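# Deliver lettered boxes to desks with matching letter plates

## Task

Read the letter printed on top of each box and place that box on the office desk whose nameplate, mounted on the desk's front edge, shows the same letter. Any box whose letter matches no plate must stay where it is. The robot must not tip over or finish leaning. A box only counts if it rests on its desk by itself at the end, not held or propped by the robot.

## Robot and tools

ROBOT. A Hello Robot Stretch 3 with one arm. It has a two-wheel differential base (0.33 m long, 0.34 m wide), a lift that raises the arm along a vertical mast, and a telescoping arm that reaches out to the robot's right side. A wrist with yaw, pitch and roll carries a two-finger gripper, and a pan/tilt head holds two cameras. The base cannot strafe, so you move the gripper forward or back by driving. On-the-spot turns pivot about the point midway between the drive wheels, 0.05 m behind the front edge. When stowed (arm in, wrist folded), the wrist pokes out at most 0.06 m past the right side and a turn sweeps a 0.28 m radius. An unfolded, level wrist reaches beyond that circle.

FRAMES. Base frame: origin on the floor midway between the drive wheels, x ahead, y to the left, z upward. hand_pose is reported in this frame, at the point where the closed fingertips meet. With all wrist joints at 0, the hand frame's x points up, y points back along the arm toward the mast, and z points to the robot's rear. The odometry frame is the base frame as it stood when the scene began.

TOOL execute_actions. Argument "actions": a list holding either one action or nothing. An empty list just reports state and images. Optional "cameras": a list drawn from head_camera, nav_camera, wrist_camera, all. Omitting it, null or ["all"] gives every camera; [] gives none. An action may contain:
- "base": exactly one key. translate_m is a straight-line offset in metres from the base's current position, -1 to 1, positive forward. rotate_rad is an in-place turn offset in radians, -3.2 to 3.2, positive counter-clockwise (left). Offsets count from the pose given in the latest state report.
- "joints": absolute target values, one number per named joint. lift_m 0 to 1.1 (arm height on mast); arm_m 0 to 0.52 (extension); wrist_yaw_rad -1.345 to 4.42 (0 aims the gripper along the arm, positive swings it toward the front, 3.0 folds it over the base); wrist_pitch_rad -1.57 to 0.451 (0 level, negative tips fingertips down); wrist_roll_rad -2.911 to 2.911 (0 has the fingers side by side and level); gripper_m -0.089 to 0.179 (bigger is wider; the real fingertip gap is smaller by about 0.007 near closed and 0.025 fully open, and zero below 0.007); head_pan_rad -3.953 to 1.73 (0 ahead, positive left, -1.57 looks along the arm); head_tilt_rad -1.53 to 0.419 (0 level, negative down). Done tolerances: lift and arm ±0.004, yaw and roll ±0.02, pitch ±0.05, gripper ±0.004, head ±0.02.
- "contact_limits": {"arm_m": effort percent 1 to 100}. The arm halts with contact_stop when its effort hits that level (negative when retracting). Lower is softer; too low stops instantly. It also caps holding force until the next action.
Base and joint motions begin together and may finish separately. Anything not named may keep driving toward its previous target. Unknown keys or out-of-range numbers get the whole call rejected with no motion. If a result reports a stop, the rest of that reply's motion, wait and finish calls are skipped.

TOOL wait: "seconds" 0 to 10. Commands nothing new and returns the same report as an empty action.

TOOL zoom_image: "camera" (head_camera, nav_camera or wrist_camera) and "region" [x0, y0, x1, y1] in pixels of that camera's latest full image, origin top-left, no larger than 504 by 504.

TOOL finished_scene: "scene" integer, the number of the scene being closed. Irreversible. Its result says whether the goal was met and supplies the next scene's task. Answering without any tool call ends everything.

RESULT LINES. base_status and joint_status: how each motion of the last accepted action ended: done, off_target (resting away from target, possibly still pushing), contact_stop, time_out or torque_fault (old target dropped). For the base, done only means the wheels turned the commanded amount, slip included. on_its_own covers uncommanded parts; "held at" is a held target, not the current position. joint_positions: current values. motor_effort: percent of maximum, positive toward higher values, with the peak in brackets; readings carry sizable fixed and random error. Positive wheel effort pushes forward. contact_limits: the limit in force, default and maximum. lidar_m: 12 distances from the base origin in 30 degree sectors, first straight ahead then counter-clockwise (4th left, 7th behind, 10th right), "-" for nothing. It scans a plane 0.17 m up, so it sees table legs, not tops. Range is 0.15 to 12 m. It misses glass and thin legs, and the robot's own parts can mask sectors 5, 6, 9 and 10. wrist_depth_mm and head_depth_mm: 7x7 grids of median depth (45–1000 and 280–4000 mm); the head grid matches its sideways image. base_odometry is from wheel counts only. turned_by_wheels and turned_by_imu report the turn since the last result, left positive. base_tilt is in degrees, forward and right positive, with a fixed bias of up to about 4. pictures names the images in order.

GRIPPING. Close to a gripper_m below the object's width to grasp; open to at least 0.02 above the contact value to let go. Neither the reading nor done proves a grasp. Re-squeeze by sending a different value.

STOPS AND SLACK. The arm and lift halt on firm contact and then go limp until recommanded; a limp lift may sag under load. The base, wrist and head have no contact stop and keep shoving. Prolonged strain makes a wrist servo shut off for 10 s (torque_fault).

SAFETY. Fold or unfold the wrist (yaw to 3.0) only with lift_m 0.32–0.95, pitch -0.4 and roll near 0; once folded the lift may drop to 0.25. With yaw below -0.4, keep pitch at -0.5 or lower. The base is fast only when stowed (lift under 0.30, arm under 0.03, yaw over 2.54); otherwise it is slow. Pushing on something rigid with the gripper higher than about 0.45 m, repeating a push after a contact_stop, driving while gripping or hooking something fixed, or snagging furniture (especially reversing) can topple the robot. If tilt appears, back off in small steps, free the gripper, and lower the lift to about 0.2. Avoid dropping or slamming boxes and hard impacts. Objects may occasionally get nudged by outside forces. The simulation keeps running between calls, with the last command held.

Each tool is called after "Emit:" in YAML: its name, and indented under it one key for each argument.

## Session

Emit:
execute_actions:
  actions: []

Scene clock: 0.00 s.
base_odometry: x=+0.000 y=+0.000 heading=+0.000 (m, m, rad; odometry frame)
turned_by_wheels: +0.000 (rad since the last result)
turned_by_imu: +0.000 (rad since the last result)
base_tilt: forward=-1.2 right=-1.6 (deg)
lidar_m: 1.96 1.50 0.84 0.71 0.71 0.82 1.47 1.47 1.19 1.02 1.02 1.16
head_depth_mm: 1641 1683 1734 1796 1843 1941 1892 / 1951 2053 2141 2238 2123 2312 1971 / 2164 2356 2390 2410 2119 2428 2066 / 2142 2300 2315 2336 2222 2355 2078 / 2073 2253 2267 2280 2028 2281 2087 / 2036 2157 2189 2198 2124 2216 2158 / 2002 2129 2132 2133 1935 2179 2140
base_status: not commanded
joint_positions: lift_m=+0.527 arm_m=+0.000 wrist_yaw_rad=+2.954 wrist_pitch_rad=-0.519 wrist_roll_rad=+0.013 gripper_m=+0.037 head_pan_rad=+0.020 head_tilt_rad=-0.001
joint_status: not commanded
motor_effort: left_wheel=+0 right_wheel=-1 lift_m=+32 arm_m=+0 wrist_yaw_rad=+0 wrist_pitch_rad=+4 wrist_roll_rad=+1 gripper_m=+0 head_pan_rad=+0 head_tilt_rad=+2 (%)
hand_pose: x=+0.0180 y=+0.0620 z=+0.5180 quat_wxyz=(+0.246, +0.701, +0.115, +0.659) (m; base frame)
wrist_depth_mm: 571 - 704 783 871 - - / 648 - 757 851 - - - / 667 - 847 928 - - - / 748 - 909 - - - - / 773 759 843 832 886 911 916 / 677 681 - 739 766 783 790 / 608 612 628 642 664 674 709
pictures: head_camera (sideways: a quarter turn clockwise sets it upright), nav_camera (sideways: a quarter turn counterclockwise sets it upright), wrist_camera
Images, in order (width x height): head_camera 896x504, nav_camera 672x504, wrist_camera 644x364.

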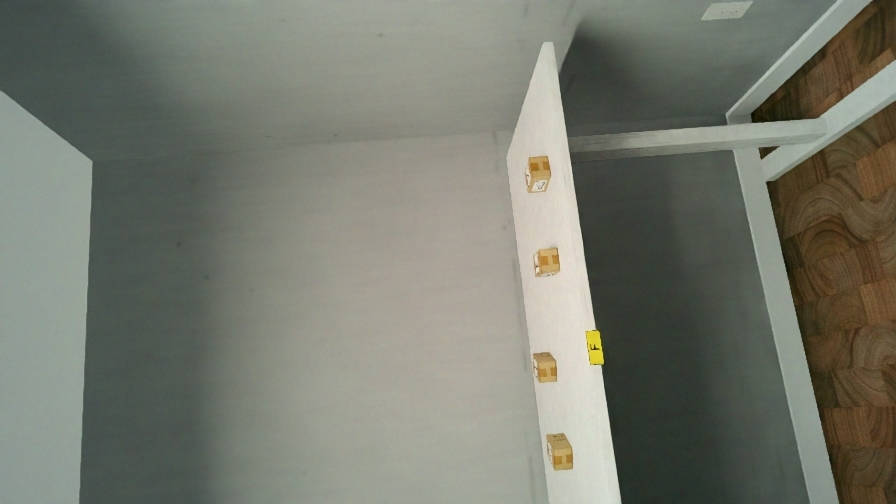

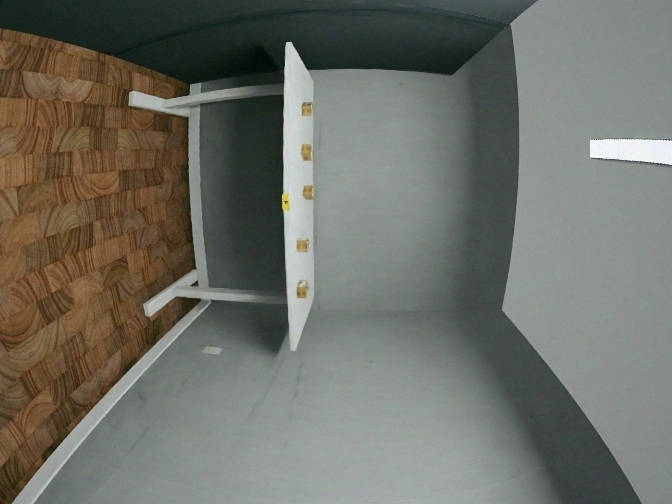

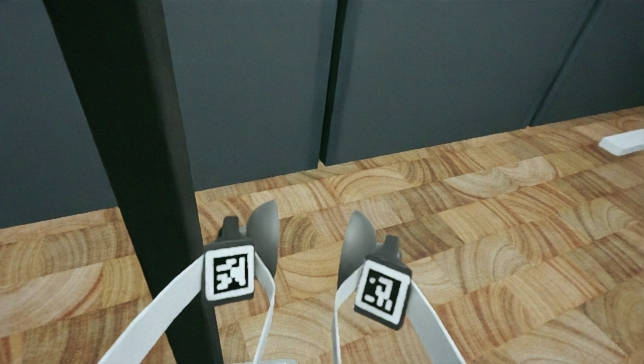

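Emit:
execute_actions:
  actions:
    - {"base":{"rotate_rad":0.24},"joints":{"lift_m":0.28,"head_pan_rad":1.5,"head_tilt_rad":-0.4}}
  cameras: ["nav_camera"]

Emit:
execute_actions:
  actions:
    - {"base":{"translate_m":-0.95}}
  cameras: ["head_camera","nav_camera"]

Scene clock: 5.47 s.
base_odometry: x=+0.000 y=+0.000 heading=+0.240 (m, m, rad; odometry frame)
turned_by_wheels: +0.240 (rad since the last result)
turned_by_imu: +0.244 (rad since the last result)
base_tilt: forward=-1.2 right=-1.6 (deg)
lidar_m: 2.27 1.06 0.75 0.71 0.73 1.57 1.47 1.51 1.07 1.02 1.04 1.38
head_depth_mm: 612 663 719 792 885 984 1130 / 601 654 709 778 857 962 1091 / 596 643 700 763 845 942 1070 / 587 633 687 752 825 923 1036 / 580 625 676 736 808 904 1011 / 572 616 665 723 798 883 988 / 565 605 655 714 779 866 963
base_status: done
joint_positions: lift_m=+0.281 arm_m=+0.000 wrist_yaw_rad=+2.954 wrist_pitch_rad=-0.519 wrist_roll_rad=+0.013 gripper_m=+0.037 head_pan_rad=+1.493 head_tilt_rad=-0.395
joint_status: all done
motor_effort: left_wheel=-2(6) right_wheel=+1(4) lift_m=+14(33) arm_m=+0(0) wrist_yaw_rad=+0(1) wrist_pitch_rad=+4(4) wrist_roll_rad=+1(1) gripper_m=+0(0) head_pan_rad=+3(37) head_tilt_rad=-3(34) (%)
hand_pose: x=+0.0180 y=+0.0620 z=+0.2715 quat_wxyz=(+0.246, +0.701, +0.115, +0.659) (m; base frame)
wrist_depth_mm: 642 - 685 709 744 784 828 / 682 - 760 779 839 874 922 / 661 - 729 772 805 850 910 / 546 - 615 611 657 669 719 / 487 497 526 538 562 573 589 / - - - - 490 487 500 / - - - 412 417 439 447
pictures: nav_camera (sideways: a quarter turn counterclockwise sets it upright)
Images, in order (width x height): nav_camera 672x504.

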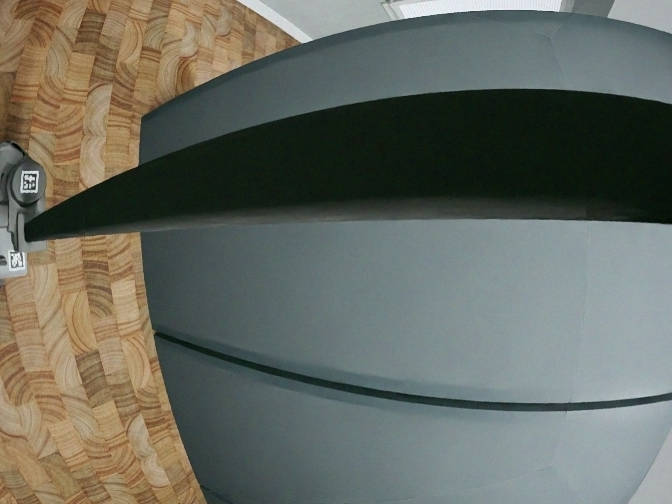

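Scene clock: 10.40 s.
base_odometry: x=-0.923 y=-0.226 heading=+0.240 (m, m, rad; odometry frame)
turned_by_wheels: +0.000 (rad since the last result)
turned_by_imu: -0.005 (rad since the last result)
base_tilt: forward=-1.2 right=-1.5 (deg)
lidar_m: 2.81 1.00 0.79 2.59 0.81 0.57 0.52 0.53 0.70 1.06 1.09 1.44
head_depth_mm: 815 862 917 979 1052 1138 1233 / 3272 3427 3134 2602 1928 1524 1341 / 3327 3490 3854 3011 2109 1641 1344 / 3285 3494 3776 3040 2162 1656 1359 / 3208 3443 3768 3141 2202 1694 1378 / 3101 3339 3559 3154 2231 1713 1391 / 3069 3220 2699 2406 2031 1707 1436
base_status: done
joint_positions: lift_m=+0.281 arm_m=+0.000 wrist_yaw_rad=+2.954 wrist_pitch_rad=-0.519 wrist_roll_rad=+0.013 gripper_m=+0.037 head_pan_rad=+1.493 head_tilt_rad=-0.395
joint_status: not commanded
motor_effort: left_wheel=-2(10) right_wheel=+1(4) lift_m=+14(15) arm_m=+1(0) wrist_yaw_rad=+0(1) wrist_pitch_rad=+4(4) wrist_roll_rad=+1(1) gripper_m=+0(0) head_pan_rad=+3(3) head_tilt_rad=-3(3) (%)
hand_pose: x=+0.0180 y=+0.0620 z=+0.2715 quat_wxyz=(+0.246, +0.701, +0.115, +0.659) (m; base frame)
wrist_depth_mm: 893 - - - 854 753 784 / 795 - 929 941 877 833 843 / 649 - 718 759 791 847 917 / 565 - 610 621 647 686 705 / 483 487 526 535 560 572 589 / - - - - 485 499 497 / - - - 415 410 428 441
pictures: head_camera (sideways: a quarter turn clockwise sets it upright), nav_camera (sideways: a quarter turn counterclockwise sets it upright)
Images, in order (width x height): head_camera 896x504, nav_camera 672x504.

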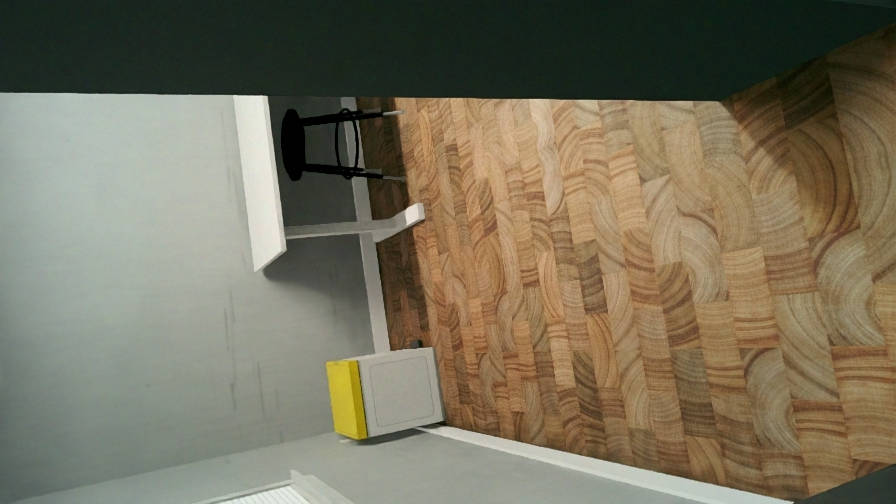

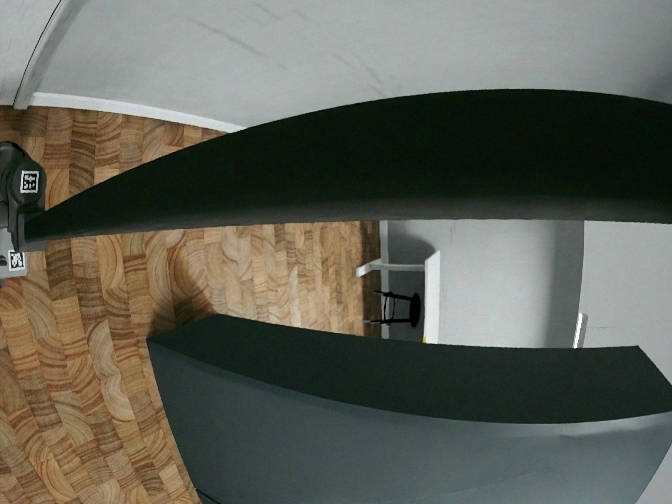

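Emit:
execute_actions:
  actions:
    - {"base":{"rotate_rad":1.61},"joints":{"head_pan_rad":-0.5,"head_tilt_rad":-0.3}}
  cameras: []

Emit:
execute_actions:
  actions:
    - {"base":{"translate_m":1.0}}
  cameras: ["head_camera"]

Emit:
execute_actions:
  actions:
    - {"joints":{"head_pan_rad":-1.1}}
  cameras: ["head_camera","nav_camera"]

Scene clock: 15.03 s.
base_odometry: x=-0.923 y=-0.226 heading=+1.850 (m, m, rad; odometry frame)
turned_by_wheels: +1.610 (rad since the last result)
turned_by_imu: +1.620 (rad since the last result)
base_tilt: forward=-1.1 right=-1.6 (deg)
lidar_m: 2.18 0.77 0.53 0.52 0.54 0.73 1.06 1.10 1.49 2.73 0.96 0.79
head_depth_mm: 763 813 875 944 1025 1126 1245 / 715 758 812 875 940 1026 1121 / 674 714 762 820 889 969 1076 / 694 756 837 929 1048 1204 1351 / 830 928 1049 1204 2280 1803 1479 / 3309 3530 3622 3875 2557 1881 1481 / 3213 3392 3516 3595 2589 1905 1508
base_status: done
joint_positions: lift_m=+0.281 arm_m=+0.000 wrist_yaw_rad=+2.954 wrist_pitch_rad=-0.519 wrist_roll_rad=+0.013 gripper_m=+0.037 head_pan_rad=-0.493 head_tilt_rad=-0.309
joint_status: all done
motor_effort: left_wheel=-1(9) right_wheel=+1(7) lift_m=+15(14) arm_m=+0(0) wrist_yaw_rad=+0(1) wrist_pitch_rad=+5(5) wrist_roll_rad=+1(1) gripper_m=+0(0) head_pan_rad=-4(39) head_tilt_rad=+6(19) (%)
hand_pose: x=+0.0180 y=+0.0620 z=+0.2715 quat_wxyz=(+0.246, +0.701, +0.115, +0.659) (m; base frame)
wrist_depth_mm: 485 - 514 518 580 597 618 / 522 - 565 580 626 657 677 / 578 - 638 666 696 726 742 / 552 - 601 628 641 685 718 / 481 482 534 542 561 562 582 / - - - - 482 495 500 / - - - 411 415 435 443
pictures: none
No camera images: the call's "cameras" was empty. Leave "cameras" out to get every camera's image.

Scene clock: 20.13 s.
base_odometry: x=-1.198 y=+0.736 heading=+1.850 (m, m, rad; odometry frame)
turned_by_wheels: +0.000 (rad since the last result)
turned_by_imu: +0.007 (rad since the last result)
base_tilt: forward=-1.0 right=-1.6 (deg)
lidar_m: 2.02 0.78 0.57 0.55 0.57 0.77 2.06 2.13 0.43 0.41 0.43 2.24
head_depth_mm: 3270 3506 3711 3521 2323 1760 1399 / 3029 3241 3399 3368 2347 1779 1432 / 2849 3070 3125 3383 2415 1802 1440 / 2709 2869 2973 3213 2473 1826 1458 / 2576 2692 2796 2584 2485 1857 1464 / 2440 2588 2700 2432 2465 1871 1479 / 2324 2454 2572 2687 2567 1901 1495
base_status: done
joint_positions: lift_m=+0.281 arm_m=+0.000 wrist_yaw_rad=+2.954 wrist_pitch_rad=-0.519 wrist_roll_rad=+0.013 gripper_m=+0.037 head_pan_rad=-0.493 head_tilt_rad=-0.309
joint_status: not commanded
motor_effort: left_wheel=-2(6) right_wheel=+1(7) lift_m=+14(15) arm_m=+1(0) wrist_yaw_rad=+0(0) wrist_pitch_rad=+4(5) wrist_roll_rad=+1(1) gripper_m=+0(0) head_pan_rad=-3(2) head_tilt_rad=+5(6) (%)
hand_pose: x=+0.0180 y=+0.0620 z=+0.2715 quat_wxyz=(+0.246, +0.701, +0.115, +0.659) (m; base frame)
wrist_depth_mm: 513 - 543 561 582 594 625 / 546 - 583 614 645 666 705 / 588 - 640 658 697 731 756 / 564 - 608 621 648 690 710 / 484 485 520 542 556 579 592 / - - - - 481 485 506 / - - - 416 414 429 448
pictures: head_camera (sideways: a quarter turn clockwise sets it upright)
Images, in order (width x height): head_camera 896x504.

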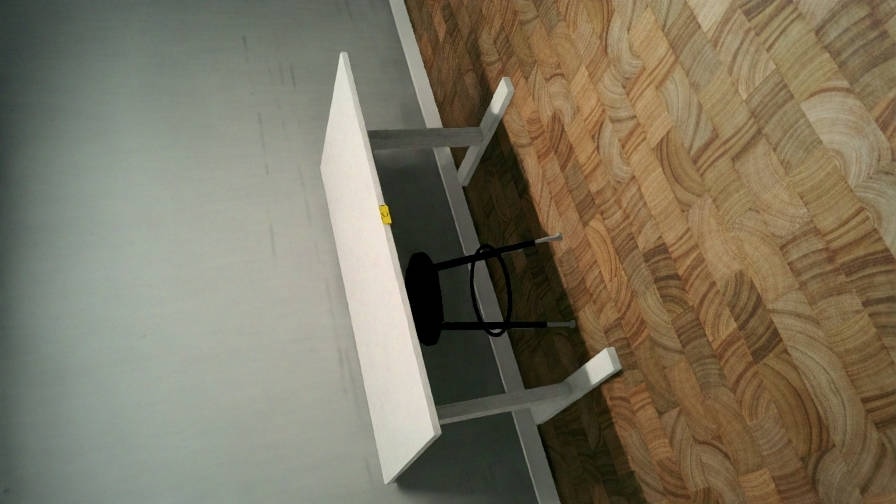

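Scene clock: 21.07 s.
base_odometry: x=-1.198 y=+0.736 heading=+1.850 (m, m, rad; odometry frame)
turned_by_wheels: +0.000 (rad since the last result)
turned_by_imu: +0.000 (rad since the last result)
base_tilt: forward=-1.1 right=-1.7 (deg)
lidar_m: 2.03 0.78 0.57 0.55 0.57 0.77 2.06 2.13 0.43 0.41 0.43 2.25
head_depth_mm: 318 338 361 387 417 453 495 / 335 357 383 412 2067 1655 1346 / 2933 3180 3348 3504 2410 1808 1438 / 3143 3366 3588 3488 2426 1829 1452 / 3259 3541 3803 3940 2508 1860 1478 / 3468 3715 3984 3967 2555 1874 1498 / 3423 3557 3606 3530 2593 1901 1501
base_status: not commanded
joint_positions: lift_m=+0.281 arm_m=+0.000 wrist_yaw_rad=+2.954 wrist_pitch_rad=-0.519 wrist_roll_rad=+0.013 gripper_m=+0.037 head_pan_rad=-1.093 head_tilt_rad=-0.309
joint_status: all done
motor_effort: left_wheel=-2(2) right_wheel=+1(1) lift_m=+14(15) arm_m=+0(0) wrist_yaw_rad=+0(0) wrist_pitch_rad=+5(4) wrist_roll_rad=+1(1) gripper_m=+0(0) head_pan_rad=-3(36) head_tilt_rad=+5(5) (%)
hand_pose: x=+0.0180 y=+0.0620 z=+0.2715 quat_wxyz=(+0.246, +0.701, +0.115, +0.659) (m; base frame)
wrist_depth_mm: 503 - 540 551 572 591 632 / 546 - 590 609 640 645 702 / 588 - 630 669 691 738 765 / 563 - 595 624 640 684 718 / 483 489 534 540 564 579 583 / - - - - 483 496 497 / - - - 413 415 431 444
pictures: head_camera (sideways: a quarter turn clockwise sets it upright), nav_camera (sideways: a quarter turn counterclockwise sets it upright)
Images, in order (width x height): head_camera 896x504, nav_camera 672x504.

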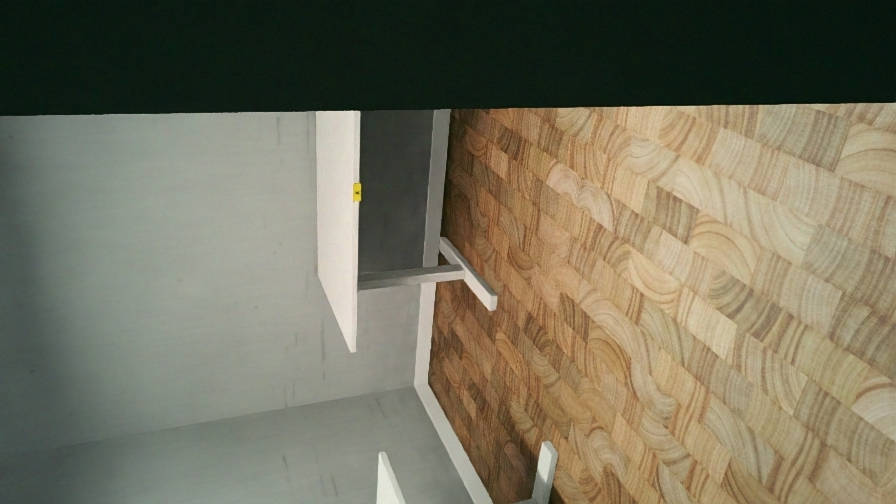

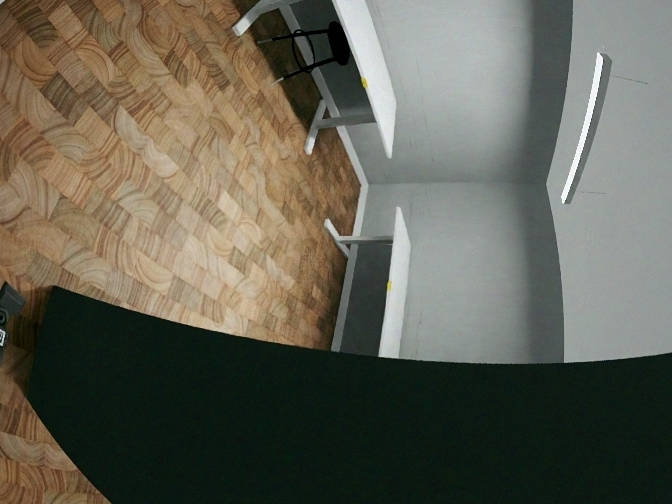

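Emit:
zoom_image:
  camera: "head_camera"
  region: [335, 170, 380, 215]

Emit:
execute_actions:
  actions:
    - {"joints":{"head_pan_rad":-0.75}}
  cameras: ["head_camera"]

Emit:
zoom_image:
  camera: "head_camera"
  region: [350, 340, 440, 430]

Emit:
execute_actions:
  actions:
    - {"base":{"translate_m":-1.0},"joints":{"head_pan_rad":0}}
  cameras: []

Emit:
execute_actions:
  actions:
    - {"base":{"rotate_rad":-1.64}}
  cameras: []

Emit:
execute_actions:
  actions:
    - {"base":{"translate_m":1.0}}
  cameras: ["head_camera"]

Region (335, 170, 380, 215) of head_camera's 896x504 image, scaled by 11.200, with more detail than that image has.

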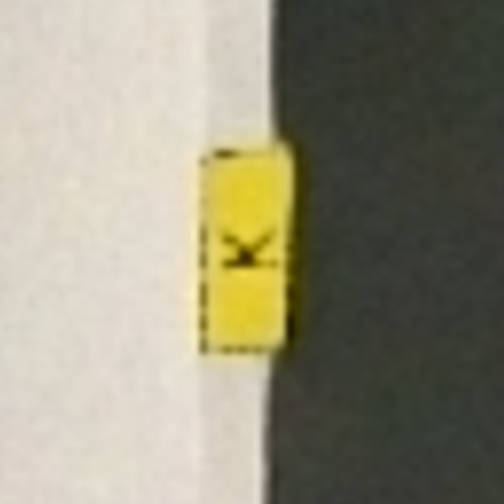

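Scene clock: 26.83 s.
base_odometry: x=-1.198 y=+0.736 heading=+1.850 (m, m, rad; odometry frame)
turned_by_wheels: +0.000 (rad since the last result)
turned_by_imu: +0.001 (rad since the last result)
base_tilt: forward=-1.0 right=-1.5 (deg)
lidar_m: 2.03 0.78 0.57 0.55 0.57 0.77 2.06 2.13 0.43 0.41 0.43 2.25
head_depth_mm: 3065 3286 3373 3226 2319 1754 1405 / 3331 3518 3784 3513 2354 1761 1422 / 3547 3786 - 3593 2403 1803 1437 / 3396 3525 3680 3712 2456 1817 1462 / 3065 3195 3216 3346 2485 1853 1472 / 2808 2947 3000 3153 2551 1879 1484 / 2613 2696 2793 2323 2469 1901 1504
base_status: not commanded
joint_positions: lift_m=+0.281 arm_m=+0.000 wrist_yaw_rad=+2.954 wrist_pitch_rad=-0.519 wrist_roll_rad=+0.013 gripper_m=+0.037 head_pan_rad=-0.757 head_tilt_rad=-0.309
joint_status: all done
motor_effort: left_wheel=-2(2) right_wheel=+1(1) lift_m=+14(15) arm_m=+0(0) wrist_yaw_rad=+0(1) wrist_pitch_rad=+4(4) wrist_roll_rad=+1(1) gripper_m=+0(0) head_pan_rad=+3(25) head_tilt_rad=+5(5) (%)
hand_pose: x=+0.0180 y=+0.0620 z=+0.2715 quat_wxyz=(+0.246, +0.701, +0.115, +0.659) (m; base frame)
wrist_depth_mm: 504 - 548 560 582 596 613 / 546 - 589 615 644 679 695 / 598 - 634 674 708 730 767 / 564 - 599 622 650 693 705 / 485 488 522 538 565 567 590 / - - - - 484 482 499 / - - - 410 408 432 442
pictures: head_camera (sideways: a quarter turn clockwise sets it upright)
Images, in order (width x height): head_camera 896x504.

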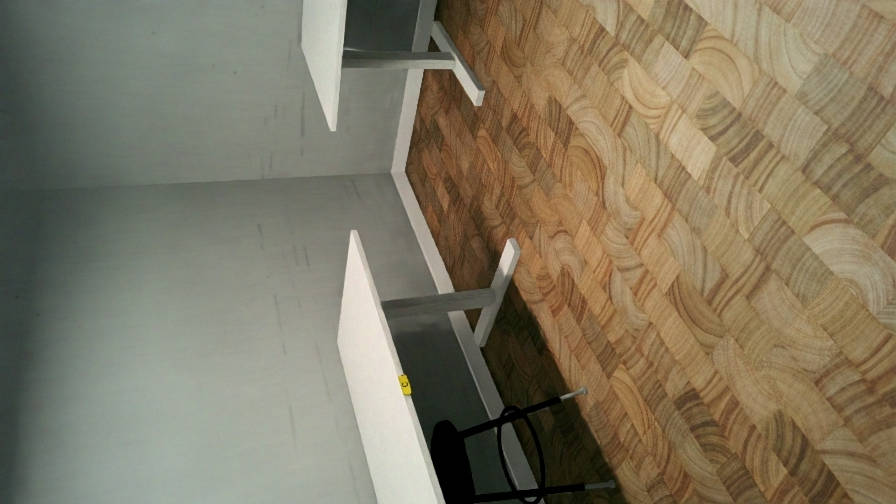

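Region (350, 340, 440, 430) of head_camera's 896x504 image, scaled by 5.600, with more detail than that image has.

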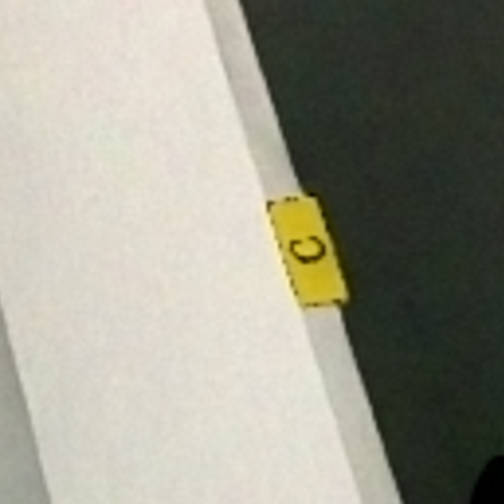

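Scene clock: 31.87 s.
base_odometry: x=-0.923 y=-0.226 heading=+1.850 (m, m, rad; odometry frame)
turned_by_wheels: +0.000 (rad since the last result)
turned_by_imu: -0.005 (rad since the last result)
base_tilt: forward=-1.1 right=-1.5 (deg)
lidar_m: 2.18 0.78 0.53 0.52 0.54 0.73 1.06 1.10 1.49 2.75 0.96 0.79
head_depth_mm: 3268 3527 3441 3186 2239 1646 1380 / 3225 3467 3634 3448 2339 1777 1422 / 3189 3456 3650 3446 2413 1804 1439 / 3242 3442 3679 3468 2461 1822 1455 / 3221 3494 3672 3227 2497 1860 1469 / 3131 2940 2618 2426 2175 1807 1483 / 1952 1829 1709 1632 1554 1462 1372
base_status: done
joint_positions: lift_m=+0.281 arm_m=+0.000 wrist_yaw_rad=+2.954 wrist_pitch_rad=-0.519 wrist_roll_rad=+0.013 gripper_m=+0.037 head_pan_rad=-0.007 head_tilt_rad=-0.309
joint_status: all done
motor_effort: left_wheel=-1(10) right_wheel=+1(2) lift_m=+14(15) arm_m=+0(0) wrist_yaw_rad=+0(1) wrist_pitch_rad=+5(5) wrist_roll_rad=+1(1) gripper_m=+0(0) head_pan_rad=+3(38) head_tilt_rad=+5(6) (%)
hand_pose: x=+0.0180 y=+0.0620 z=+0.2715 quat_wxyz=(+0.246, +0.701, +0.115, +0.659) (m; base frame)
wrist_depth_mm: 482 - 516 522 560 597 622 / 515 - 570 591 628 673 690 / 569 - 626 645 705 712 770 / 551 - 607 620 653 683 710 / 496 491 525 532 556 564 593 / - - - - 488 495 505 / - - - 413 414 427 447
pictures: none
No camera images: the call's "cameras" was empty. Leave "cameras" out to get every camera's image.

Scene clock: 34.17 s.
base_odometry: x=-0.923 y=-0.226 heading=+0.210 (m, m, rad; odometry frame)
turned_by_wheels: -1.640 (rad since the last result)
turned_by_imu: -1.649 (rad since the last result)
base_tilt: forward=-1.1 right=-1.6 (deg)
lidar_m: 2.82 1.04 0.79 3.02 0.84 0.57 0.52 0.53 0.69 1.06 1.08 1.40
head_depth_mm: 2326 2481 2598 2786 2311 1758 1406 / 2864 3062 3165 3234 2380 1784 1419 / 2847 3067 3250 3449 2411 1808 1434 / 2772 3049 3254 3426 2453 1834 1451 / 2809 2989 3167 3353 2495 1854 1470 / 2770 2963 3091 3357 2532 1873 1486 / 2738 2870 2733 2544 2295 1906 1510
base_status: done
joint_positions: lift_m=+0.281 arm_m=+0.000 wrist_yaw_rad=+2.954 wrist_pitch_rad=-0.519 wrist_roll_rad=+0.013 gripper_m=+0.037 head_pan_rad=-0.007 head_tilt_rad=-0.309
joint_status: not commanded
motor_effort: left_wheel=+1(12) right_wheel=-2(6) lift_m=+14(14) arm_m=+0(0) wrist_yaw_rad=+0(0) wrist_pitch_rad=+5(5) wrist_roll_rad=+1(1) gripper_m=+0(0) head_pan_rad=+3(4) head_tilt_rad=+5(5) (%)
hand_pose: x=+0.0180 y=+0.0620 z=+0.2715 quat_wxyz=(+0.246, +0.701, +0.115, +0.659) (m; base frame)
wrist_depth_mm: 940 - - - 787 770 812 / 774 - 894 957 821 849 914 / 655 - 728 760 785 841 907 / 552 - 601 623 657 681 699 / 485 487 522 533 559 571 591 / - - - - 480 485 505 / - - - 413 413 425 442
pictures: none
No camera images: the call's "cameras" was empty. Leave "cameras" out to get every camera's image.

Scene clock: 39.27 s.
base_odometry: x=+0.055 y=-0.017 heading=+0.210 (m, m, rad; odometry frame)
turned_by_wheels: +0.000 (rad since the last result)
turned_by_imu: +0.008 (rad since the last result)
base_tilt: forward=-1.2 right=-1.5 (deg)
lidar_m: 2.23 1.15 0.79 0.74 0.76 1.63 1.51 1.52 1.05 0.98 1.00 1.30
head_depth_mm: 1976 2130 2048 2328 2197 1744 1416 / 1964 2089 2162 2414 2367 1768 1420 / 1958 2084 1983 2363 2366 1808 1437 / 1925 2056 2064 2340 2434 1828 1463 / 1920 2037 2127 2357 2440 1853 1475 / 1887 2022 2075 2301 2417 1875 1492 / 1876 1996 2088 2247 2247 1907 1498
base_status: done
joint_positions: lift_m=+0.281 arm_m=+0.000 wrist_yaw_rad=+2.954 wrist_pitch_rad=-0.519 wrist_roll_rad=+0.013 gripper_m=+0.037 head_pan_rad=-0.007 head_tilt_rad=-0.309
joint_status: not commanded
motor_effort: left_wheel=+1(8) right_wheel=-2(4) lift_m=+15(14) arm_m=+0(1) wrist_yaw_rad=+1(0) wrist_pitch_rad=+5(4) wrist_roll_rad=+1(1) gripper_m=+0(0) head_pan_rad=+3(4) head_tilt_rad=+5(5) (%)
hand_pose: x=+0.0180 y=+0.0620 z=+0.2715 quat_wxyz=(+0.246, +0.701, +0.115, +0.659) (m; base frame)
wrist_depth_mm: 649 - 725 761 790 826 885 / 693 - 785 822 876 936 - / 656 - 736 768 794 817 886 / 551 - 599 616 647 682 706 / 478 493 532 531 557 573 602 / - - - - 480 495 504 / - - - 409 409 432 444
pictures: head_camera (sideways: a quarter turn clockwise sets it upright)
Images, in order (width x height): head_camera 896x504.

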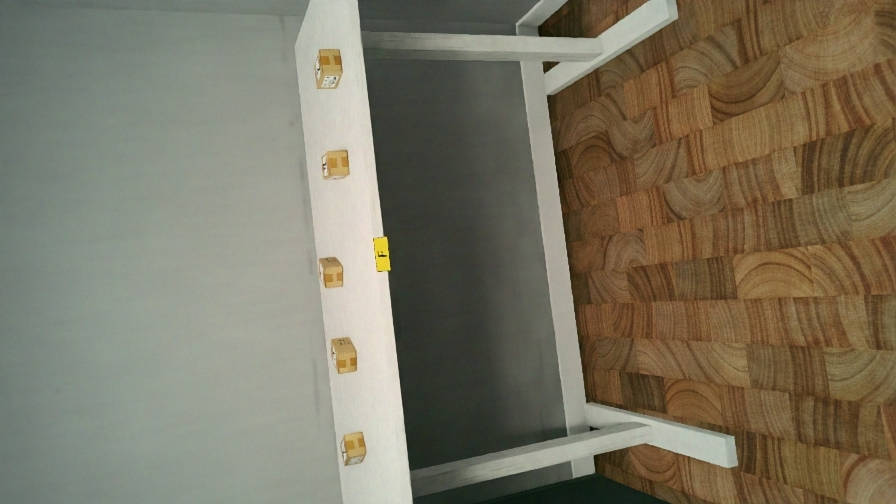

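Emit:
zoom_image:
  camera: "head_camera"
  region: [300, 40, 380, 300]

Emit:
zoom_image:
  camera: "head_camera"
  region: [300, 250, 380, 480]

Region (300, 40, 380, 300) of head_camera's 896x504 image, scaled by 1.938, with more detail than that image has; it fills the left 155 columns of this view, and the rest is white.

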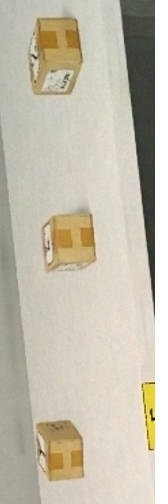

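Region (300, 250, 380, 480) of head_camera's 896x504 image, scaled by 2.191, with more detail than that image has; it fills the left 175 columns of this view, and the rest is white.

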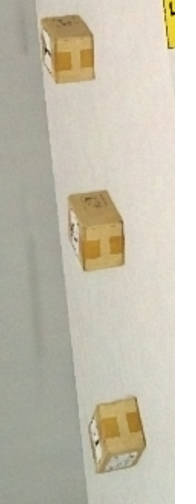

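Emit:
execute_actions:
  actions:
    - {"base":{"translate_m":1.0},"joints":{"head_tilt_rad":-0.693}}
  cameras: []

Emit:
execute_actions:
  actions:
    - {"base":{"rotate_rad":1.63},"joints":{"head_pan_rad":-1.57,"wrist_pitch_rad":-0.4}}
  cameras: ["head_camera","nav_camera"]

Scene clock: 49.33 s.
base_odometry: x=+1.033 y=+0.191 heading=+0.210 (m, m, rad; odometry frame)
turned_by_wheels: +0.000 (rad since the last result)
turned_by_imu: +0.008 (rad since the last result)
base_tilt: forward=-1.1 right=-1.7 (deg)
lidar_m: 1.23 0.97 0.88 0.82 0.84 1.09 2.50 1.40 0.96 0.91 0.93 1.00
head_depth_mm: 1070 826 612 1685 1544 1313 1141 / 1063 844 621 1667 1548 1315 1151 / 1067 865 632 1643 1568 1333 1160 / 1049 840 644 557 1576 1351 1170 / 1040 827 656 564 1605 1367 1179 / 1027 931 667 556 1622 1379 1188 / 1013 961 684 561 1645 1396 1194
base_status: done
joint_positions: lift_m=+0.281 arm_m=+0.000 wrist_yaw_rad=+2.954 wrist_pitch_rad=-0.519 wrist_roll_rad=+0.013 gripper_m=+0.037 head_pan_rad=-0.007 head_tilt_rad=-0.685
joint_status: all done
motor_effort: left_wheel=+1(7) right_wheel=-1(4) lift_m=+14(15) arm_m=+0(0) wrist_yaw_rad=+0(0) wrist_pitch_rad=+5(5) wrist_roll_rad=+1(1) gripper_m=+0(0) head_pan_rad=+3(4) head_tilt_rad=-4(33) (%)
hand_pose: x=+0.0180 y=+0.0620 z=+0.2715 quat_wxyz=(+0.246, +0.701, +0.115, +0.659) (m; base frame)
wrist_depth_mm: 704 - 772 826 849 921 895 / 767 - 829 875 931 - - / 662 - 720 770 795 799 843 / 550 - 605 618 652 680 728 / 482 488 522 532 560 574 580 / - - - - 486 486 501 / - - - 411 413 429 451
pictures: none
No camera images: the call's "cameras" was empty. Leave "cameras" out to get every camera's image.

Scene clock: 51.63 s.
base_odometry: x=+1.033 y=+0.191 heading=+1.840 (m, m, rad; odometry frame)
turned_by_wheels: +1.630 (rad since the last result)
turned_by_imu: +1.640 (rad since the last result)
base_tilt: forward=-1.1 right=-1.6 (deg)
lidar_m: 0.82 0.84 1.15 2.51 1.31 0.95 0.91 0.95 1.00 1.23 0.98 0.85
head_depth_mm: 1046 822 612 1650 1527 1307 1141 / 1058 844 621 1638 1557 1321 1151 / 1060 869 634 549 1563 1327 1159 / 1054 794 644 559 1596 1345 1172 / 1047 906 657 565 1607 1363 1184 / 1044 933 669 576 1625 1377 1187 / 1035 962 683 569 1634 1373 1200
base_status: done
joint_positions: lift_m=+0.281 arm_m=+0.000 wrist_yaw_rad=+2.954 wrist_pitch_rad=-0.421 wrist_roll_rad=+0.013 gripper_m=+0.037 head_pan_rad=-1.563 head_tilt_rad=-0.685
joint_status: all done
motor_effort: left_wheel=-2(9) right_wheel=+1(8) lift_m=+14(14) arm_m=+1(1) wrist_yaw_rad=+1(0) wrist_pitch_rad=+7(5) wrist_roll_rad=+1(1) gripper_m=+0(0) head_pan_rad=-3(37) head_tilt_rad=-5(4) (%)
hand_pose: x=+0.0205 y=+0.0752 z=+0.2928 quat_wxyz=(+0.213, +0.706, +0.081, +0.670) (m; base frame)
wrist_depth_mm: - - - - - - 812 / - - - - - - 828 / 780 - 878 957 - - 824 / 639 - 697 737 745 810 795 / 534 - 594 593 628 654 677 / 468 - - 512 540 541 562 / - - - 440 449 467 486
pictures: head_camera (sideways: a quarter turn clockwise sets it upright), nav_camera (sideways: a quarter turn counterclockwise sets it upright)
Images, in order (width x height): head_camera 896x504, nav_camera 672x504.

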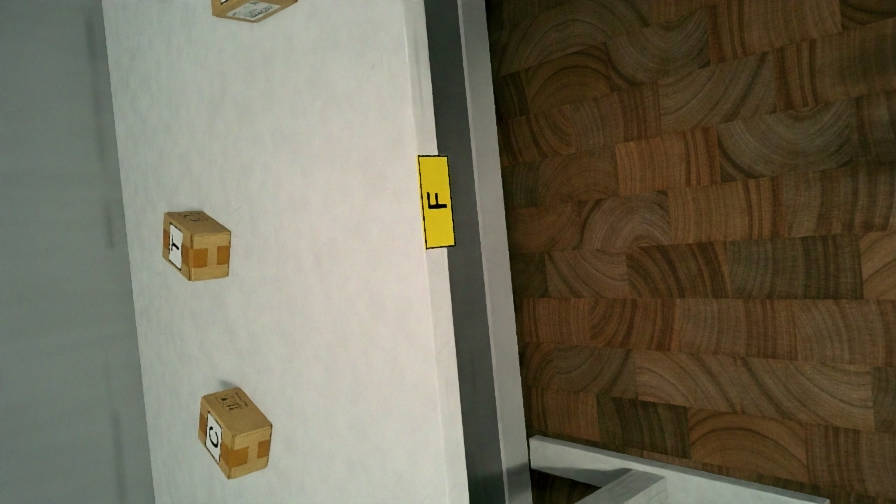

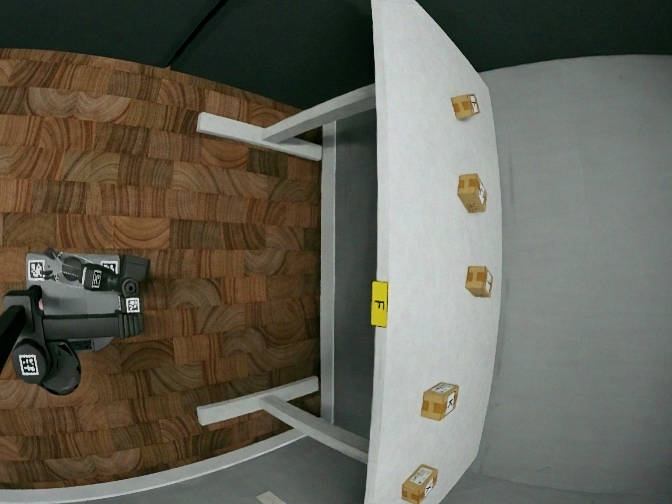

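Emit:
zoom_image:
  camera: "nav_camera"
  region: [390, 370, 480, 504]

Emit:
zoom_image:
  camera: "nav_camera"
  region: [440, 80, 500, 130]

Region (390, 370, 480, 504) of nav_camera's 672x504 image, scaled by 3.761, with more detail than that image has; it fills the left 339 columns of this view, and the rest is white.

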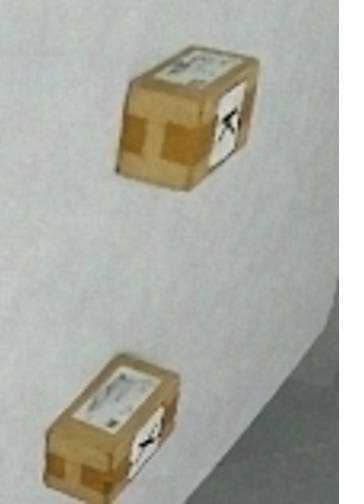

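Region (440, 80, 500, 130) of nav_camera's 672x504 image, scaled by 8.400, with more detail than that image has.

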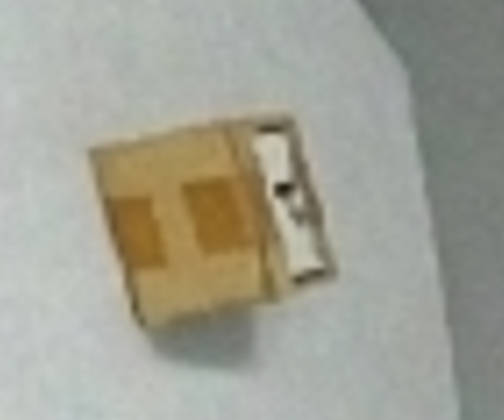

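Emit:
execute_actions:
  actions:
    - {"base":{"translate_m":-0.22},"joints":{"lift_m":0.6}}
  cameras: []

Emit:
execute_actions:
  actions:
    - {"joints":{"lift_m":1.04,"wrist_yaw_rad":0,"gripper_m":0.15}}
  cameras: ["head_camera","wrist_camera"]

Scene clock: 59.93 s.
base_odometry: x=+1.092 y=-0.021 heading=+1.840 (m, m, rad; odometry frame)
turned_by_wheels: +0.000 (rad since the last result)
turned_by_imu: +0.000 (rad since the last result)
base_tilt: forward=-1.1 right=-1.6 (deg)
lidar_m: 1.04 1.07 1.45 2.51 1.00 0.72 0.69 0.72 0.88 1.23 1.13 1.08
head_depth_mm: 1049 824 610 1669 1450 1303 1166 / 1061 845 621 1646 1557 1318 1174 / 1055 865 613 1631 1564 1333 1182 / 1056 886 625 1632 1585 1343 1196 / 1052 911 656 565 1603 1354 1185 / 1045 882 670 574 1634 1377 1193 / 1039 964 682 565 1638 1396 1202
base_status: done
joint_positions: lift_m=+0.599 arm_m=+0.000 wrist_yaw_rad=+2.954 wrist_pitch_rad=-0.420 wrist_roll_rad=+0.013 gripper_m=+0.037 head_pan_rad=-1.563 head_tilt_rad=-0.685
joint_status: all done
motor_effort: left_wheel=-1(10) right_wheel=+0(3) lift_m=+46(43) arm_m=-1(0) wrist_yaw_rad=+0(0) wrist_pitch_rad=+7(7) wrist_roll_rad=+1(1) gripper_m=+1(0) head_pan_rad=-3(3) head_tilt_rad=-5(5) (%)
hand_pose: x=+0.0205 y=+0.0753 z=+0.6115 quat_wxyz=(+0.212, +0.706, +0.081, +0.670) (m; base frame)
wrist_depth_mm: - - - - - - - / - - - - - - - / - - - - - - - / - - - - - - - / 945 - - - - - - / 818 799 - 888 949 955 980 / 703 722 760 778 793 806 842
pictures: none
No camera images: the call's "cameras" was empty. Leave "cameras" out to get every camera's image.

Scene clock: 64.77 s.
base_odometry: x=+1.092 y=-0.021 heading=+1.840 (m, m, rad; odometry frame)
turned_by_wheels: +0.000 (rad since the last result)
turned_by_imu: +0.001 (rad since the last result)
base_tilt: forward=-1.0 right=-1.5 (deg)
lidar_m: 1.04 1.08 1.46 2.51 1.00 0.72 0.70 0.72 0.88 1.23 1.13 1.08
head_depth_mm: 1054 961 - - - 1260 1141 / 1060 966 - - - - 1154 / 1058 963 - - - 1298 1161 / 1059 928 625 559 1594 1347 1175 / 1054 910 679 1655 1608 1352 1176 / 1046 884 668 575 1616 1375 1193 / 1042 961 683 565 1634 1393 1202
base_status: not commanded
joint_positions: lift_m=+1.039 arm_m=+0.000 wrist_yaw_rad=+0.003 wrist_pitch_rad=-0.420 wrist_roll_rad=+0.013 gripper_m=+0.150 head_pan_rad=-1.563 head_tilt_rad=-0.685
joint_status: all done
motor_effort: left_wheel=-1(2) right_wheel=+0(1) lift_m=+46(43) arm_m=+0(0) wrist_yaw_rad=-4(2) wrist_pitch_rad=+7(7) wrist_roll_rad=+1(1) gripper_m=+0(93) head_pan_rad=-3(3) head_tilt_rad=-5(5) (%)
hand_pose: x=-0.0209 y=-0.3692 z=+1.0516 quat_wxyz=(+0.687, +0.147, -0.696, -0.148) (m; base frame)
wrist_depth_mm: 794 858 924 881 887 842 839 / 518 561 606 706 770 898 822 / 422 445 471 445 552 591 667 / 344 359 374 390 421 390 470 / 296 305 311 323 336 362 371 / - - - 293 298 - 309 / - - - - - - 690
pictures: head_camera (sideways: a quarter turn clockwise sets it upright), wrist_camera
Images, in order (width x height): head_camera 896x504, wrist_camera 644x364.

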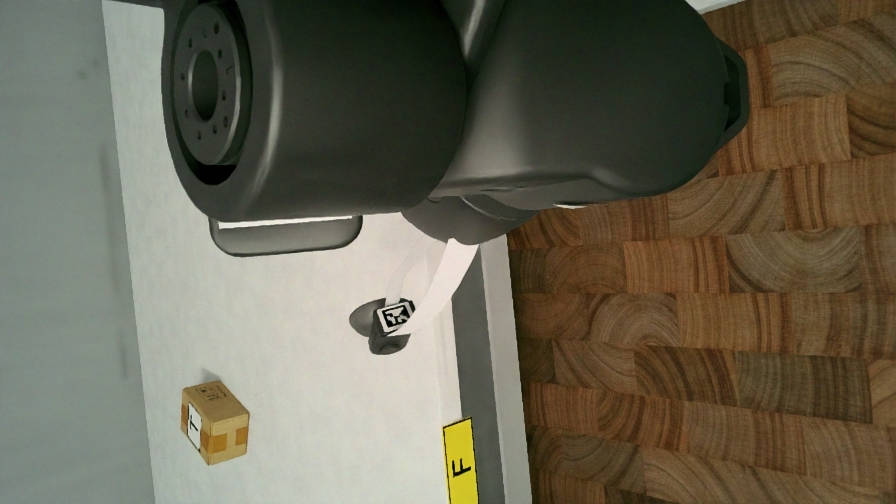

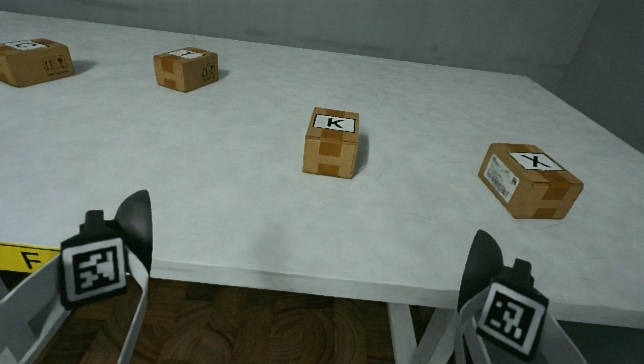

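Emit:
execute_actions:
  actions:
    - {"joints":{"lift_m":0.968,"arm_m":0.235}}
  cameras: ["wrist_camera"]

Scene clock: 70.30 s.
base_odometry: x=+1.092 y=-0.021 heading=+1.840 (m, m, rad; odometry frame)
turned_by_wheels: +0.000 (rad since the last result)
turned_by_imu: +0.001 (rad since the last result)
base_tilt: forward=-1.1 right=-1.5 (deg)
lidar_m: 1.04 1.07 1.46 2.51 1.00 0.72 0.69 0.72 0.88 1.23 1.13 1.09
head_depth_mm: 1052 - 579 1659 1457 1304 1141 / 1045 - 568 1645 1555 1319 1148 / 1060 - - 1651 1573 1331 1159 / 1054 945 625 1616 1592 1348 1167 / 1053 911 651 566 1606 1361 1183 / 1049 878 669 574 1634 1376 1193 / 1043 960 683 565 1639 1397 1202
base_status: not commanded
joint_positions: lift_m=+0.969 arm_m=+0.235 wrist_yaw_rad=+0.001 wrist_pitch_rad=-0.419 wrist_roll_rad=+0.013 gripper_m=+0.150 head_pan_rad=-1.563 head_tilt_rad=-0.685
joint_status: all done
motor_effort: left_wheel=-1(1) right_wheel=+1(0) lift_m=+14(49) arm_m=+2(2) wrist_yaw_rad=-1(3) wrist_pitch_rad=+7(6) wrist_roll_rad=+1(1) gripper_m=+0(0) head_pan_rad=-3(3) head_tilt_rad=-5(5) (%)
hand_pose: x=-0.0212 y=-0.6039 z=+0.9811 quat_wxyz=(+0.687, +0.147, -0.696, -0.148) (m; base frame)
wrist_depth_mm: 556 613 660 671 675 662 671 / 332 363 451 480 528 587 695 / 294 309 326 348 369 397 431 / 236 249 256 186 272 300 319 / 199 208 213 153 219 245 255 / - 171 181 166 188 - 212 / 150 152 159 163 168 167 183
pictures: wrist_camera
Images, in order (width x height): wrist_camera 644x364.

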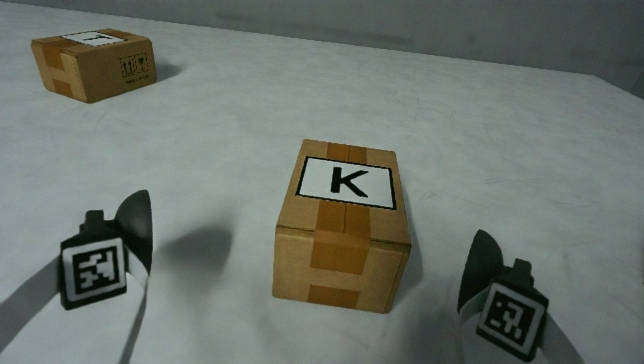

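Emit:
execute_actions:
  actions:
    - {"joints":{"lift_m":0.963,"arm_m":0.258,"wrist_yaw_rad":-0.06,"gripper_m":0.11}}
  cameras: []

Emit:
execute_actions:
  actions:
    - {"joints":{"gripper_m":0.02}}
  cameras: []

Emit:
execute_actions:
  actions:
    - {"joints":{"lift_m":0.99}}
  cameras: []

Emit:
execute_actions:
  actions:
    - {"joints":{"arm_m":0}}
  cameras: ["wrist_camera"]

Scene clock: 74.53 s.
base_odometry: x=+1.092 y=-0.021 heading=+1.840 (m, m, rad; odometry frame)
turned_by_wheels: +0.000 (rad since the last result)
turned_by_imu: +0.001 (rad since the last result)
base_tilt: forward=-1.1 right=-1.5 (deg)
lidar_m: 1.04 1.07 1.46 2.51 1.00 0.72 0.69 0.72 0.88 1.23 1.13 1.08
head_depth_mm: 1055 - 589 1663 1441 1305 1147 / 1049 - 579 1635 1541 1322 1154 / 1059 - 578 1648 1567 1338 1157 / 1054 896 620 1633 1584 1345 1168 / 1050 910 655 565 1593 1359 1178 / 1046 880 669 573 1633 1378 1194 / 1040 957 683 564 1642 1396 1205
base_status: not commanded
joint_positions: lift_m=+0.964 arm_m=+0.258 wrist_yaw_rad=-0.057 wrist_pitch_rad=-0.419 wrist_roll_rad=+0.013 gripper_m=+0.110 head_pan_rad=-1.563 head_tilt_rad=-0.685
joint_status: all done
motor_effort: left_wheel=-2(1) right_wheel=+1(1) lift_m=+14(15) arm_m=+2(1) wrist_yaw_rad=-3(5) wrist_pitch_rad=+6(7) wrist_roll_rad=+1(1) gripper_m=+0(90) head_pan_rad=-3(3) head_tilt_rad=-4(5) (%)
hand_pose: x=-0.0344 y=-0.6266 z=+0.9761 quat_wxyz=(+0.683, +0.126, -0.700, -0.168) (m; base frame)
wrist_depth_mm: 544 589 639 643 677 665 667 / 308 382 432 467 511 577 666 / 282 294 315 334 355 390 421 / 228 237 247 173 274 291 307 / 191 201 193 141 225 235 244 / 169 163 152 132 175 198 203 / - 149 149 149 161 167 175
pictures: none
No camera images: the call's "cameras" was empty. Leave "cameras" out to get every camera's image.

Scene clock: 75.93 s.
base_odometry: x=+1.092 y=-0.021 heading=+1.840 (m, m, rad; odometry frame)
turned_by_wheels: +0.000 (rad since the last result)
turned_by_imu: +0.000 (rad since the last result)
base_tilt: forward=-1.1 right=-1.5 (deg)
lidar_m: 1.04 1.07 1.46 2.50 1.00 0.72 0.69 0.72 0.88 1.23 1.13 1.08
head_depth_mm: 1049 - 589 1666 1452 1304 1145 / 1045 - 579 1637 1547 1326 1151 / 1059 - 571 1632 1563 1332 1159 / 1054 895 621 1620 1595 1350 1163 / 1052 910 657 566 1602 1361 1182 / 1047 881 668 573 1627 1362 1192 / 1039 959 682 566 1648 1392 1202
base_status: not commanded
joint_positions: lift_m=+0.964 arm_m=+0.258 wrist_yaw_rad=-0.059 wrist_pitch_rad=-0.419 wrist_roll_rad=+0.013 gripper_m=+0.021 head_pan_rad=-1.563 head_tilt_rad=-0.685
joint_status: all done
motor_effort: left_wheel=-2(2) right_wheel=+1(1) lift_m=+14(14) arm_m=+2(2) wrist_yaw_rad=-1(2) wrist_pitch_rad=+7(7) wrist_roll_rad=+1(0) gripper_m=-24(99) head_pan_rad=-3(3) head_tilt_rad=-5(4) (%)
hand_pose: x=-0.0348 y=-0.6265 z=+0.9761 quat_wxyz=(+0.683, +0.126, -0.700, -0.169) (m; base frame)
wrist_depth_mm: 536 588 635 644 667 674 674 / 312 378 424 461 515 577 674 / 282 294 318 338 360 380 418 / 227 236 244 173 276 290 310 / 191 200 138 141 226 233 244 / 165 168 136 131 - 195 202 / 148 148 149 149 159 170 173
pictures: none
No camera images: the call's "cameras" was empty. Leave "cameras" out to get every camera's image.

Scene clock: 76.97 s.
base_odometry: x=+1.092 y=-0.021 heading=+1.840 (m, m, rad; odometry frame)
turned_by_wheels: +0.000 (rad since the last result)
turned_by_imu: +0.000 (rad since the last result)
base_tilt: forward=-1.1 right=-1.6 (deg)
lidar_m: 1.04 1.07 1.46 2.51 1.00 0.72 0.69 0.72 0.88 1.23 1.13 1.08
head_depth_mm: 1033 746 606 1664 1460 1311 1139 / 1027 - 598 1650 1555 1323 1153 / 1030 - 590 1628 1571 1338 1160 / 1046 887 625 1629 1597 1351 1177 / 1048 908 657 566 1608 1359 1183 / 1050 880 670 571 1634 1381 1192 / 1040 957 683 565 1640 1390 1212
base_status: not commanded
joint_positions: lift_m=+0.989 arm_m=+0.258 wrist_yaw_rad=-0.059 wrist_pitch_rad=-0.421 wrist_roll_rad=+0.013 gripper_m=+0.024 head_pan_rad=-1.563 head_tilt_rad=-0.685
joint_status: all done
motor_effort: left_wheel=-2(1) right_wheel=+1(1) lift_m=+46(46) arm_m=+2(2) wrist_yaw_rad=-1(2) wrist_pitch_rad=+7(7) wrist_roll_rad=+1(1) gripper_m=-22(25) head_pan_rad=-3(3) head_tilt_rad=-5(5) (%)
hand_pose: x=-0.0348 y=-0.6264 z=+1.0013 quat_wxyz=(+0.682, +0.126, -0.700, -0.169) (m; base frame)
wrist_depth_mm: 621 629 631 659 655 663 661 / 326 444 493 533 584 649 711 / 313 344 366 389 411 443 486 / 267 275 279 173 320 336 361 / 223 231 138 141 265 273 286 / 193 197 137 131 - 231 235 / 174 173 175 149 185 200 202
pictures: none
No camera images: the call's "cameras" was empty. Leave "cameras" out to get every camera's image.

Scene clock: 80.10 s.
base_odometry: x=+1.092 y=-0.021 heading=+1.840 (m, m, rad; odometry frame)
turned_by_wheels: +0.000 (rad since the last result)
turned_by_imu: +0.001 (rad since the last result)
base_tilt: forward=-1.1 right=-1.5 (deg)
lidar_m: 1.03 1.07 1.45 2.50 1.00 0.72 0.69 0.72 0.88 1.23 1.13 1.08
head_depth_mm: 1052 825 636 - - - 1125 / 1064 845 644 - - - 1114 / 1060 864 658 - - - 1160 / 1053 888 648 1650 1571 1349 1167 / 1050 910 657 566 1619 1360 1186 / 1040 880 669 574 1629 1378 1193 / 1037 955 682 566 1654 1384 1199
base_status: not commanded
joint_positions: lift_m=+0.989 arm_m=+0.000 wrist_yaw_rad=-0.059 wrist_pitch_rad=-0.421 wrist_roll_rad=+0.013 gripper_m=+0.024 head_pan_rad=-1.563 head_tilt_rad=-0.685
joint_status: all done
motor_effort: left_wheel=-2(2) right_wheel=+1(1) lift_m=+46(46) arm_m=-1(2) wrist_yaw_rad=-1(0) wrist_pitch_rad=+8(8) wrist_roll_rad=+1(1) gripper_m=-22(22) head_pan_rad=-3(3) head_tilt_rad=-4(5) (%)
hand_pose: x=-0.0348 y=-0.3688 z=+1.0012 quat_wxyz=(+0.682, +0.126, -0.700, -0.169) (m; base frame)
wrist_depth_mm: 621 571 778 861 885 896 736 / 430 463 501 555 604 667 747 / 332 344 371 394 427 377 483 / 266 276 284 175 323 339 362 / - 256 138 142 272 279 289 / - - 136 132 - - 684 / - - - 150 - 915 719
pictures: wrist_camera
Images, in order (width x height): wrist_camera 644x364.

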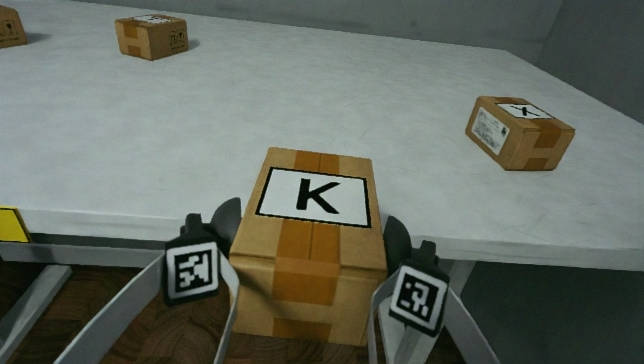

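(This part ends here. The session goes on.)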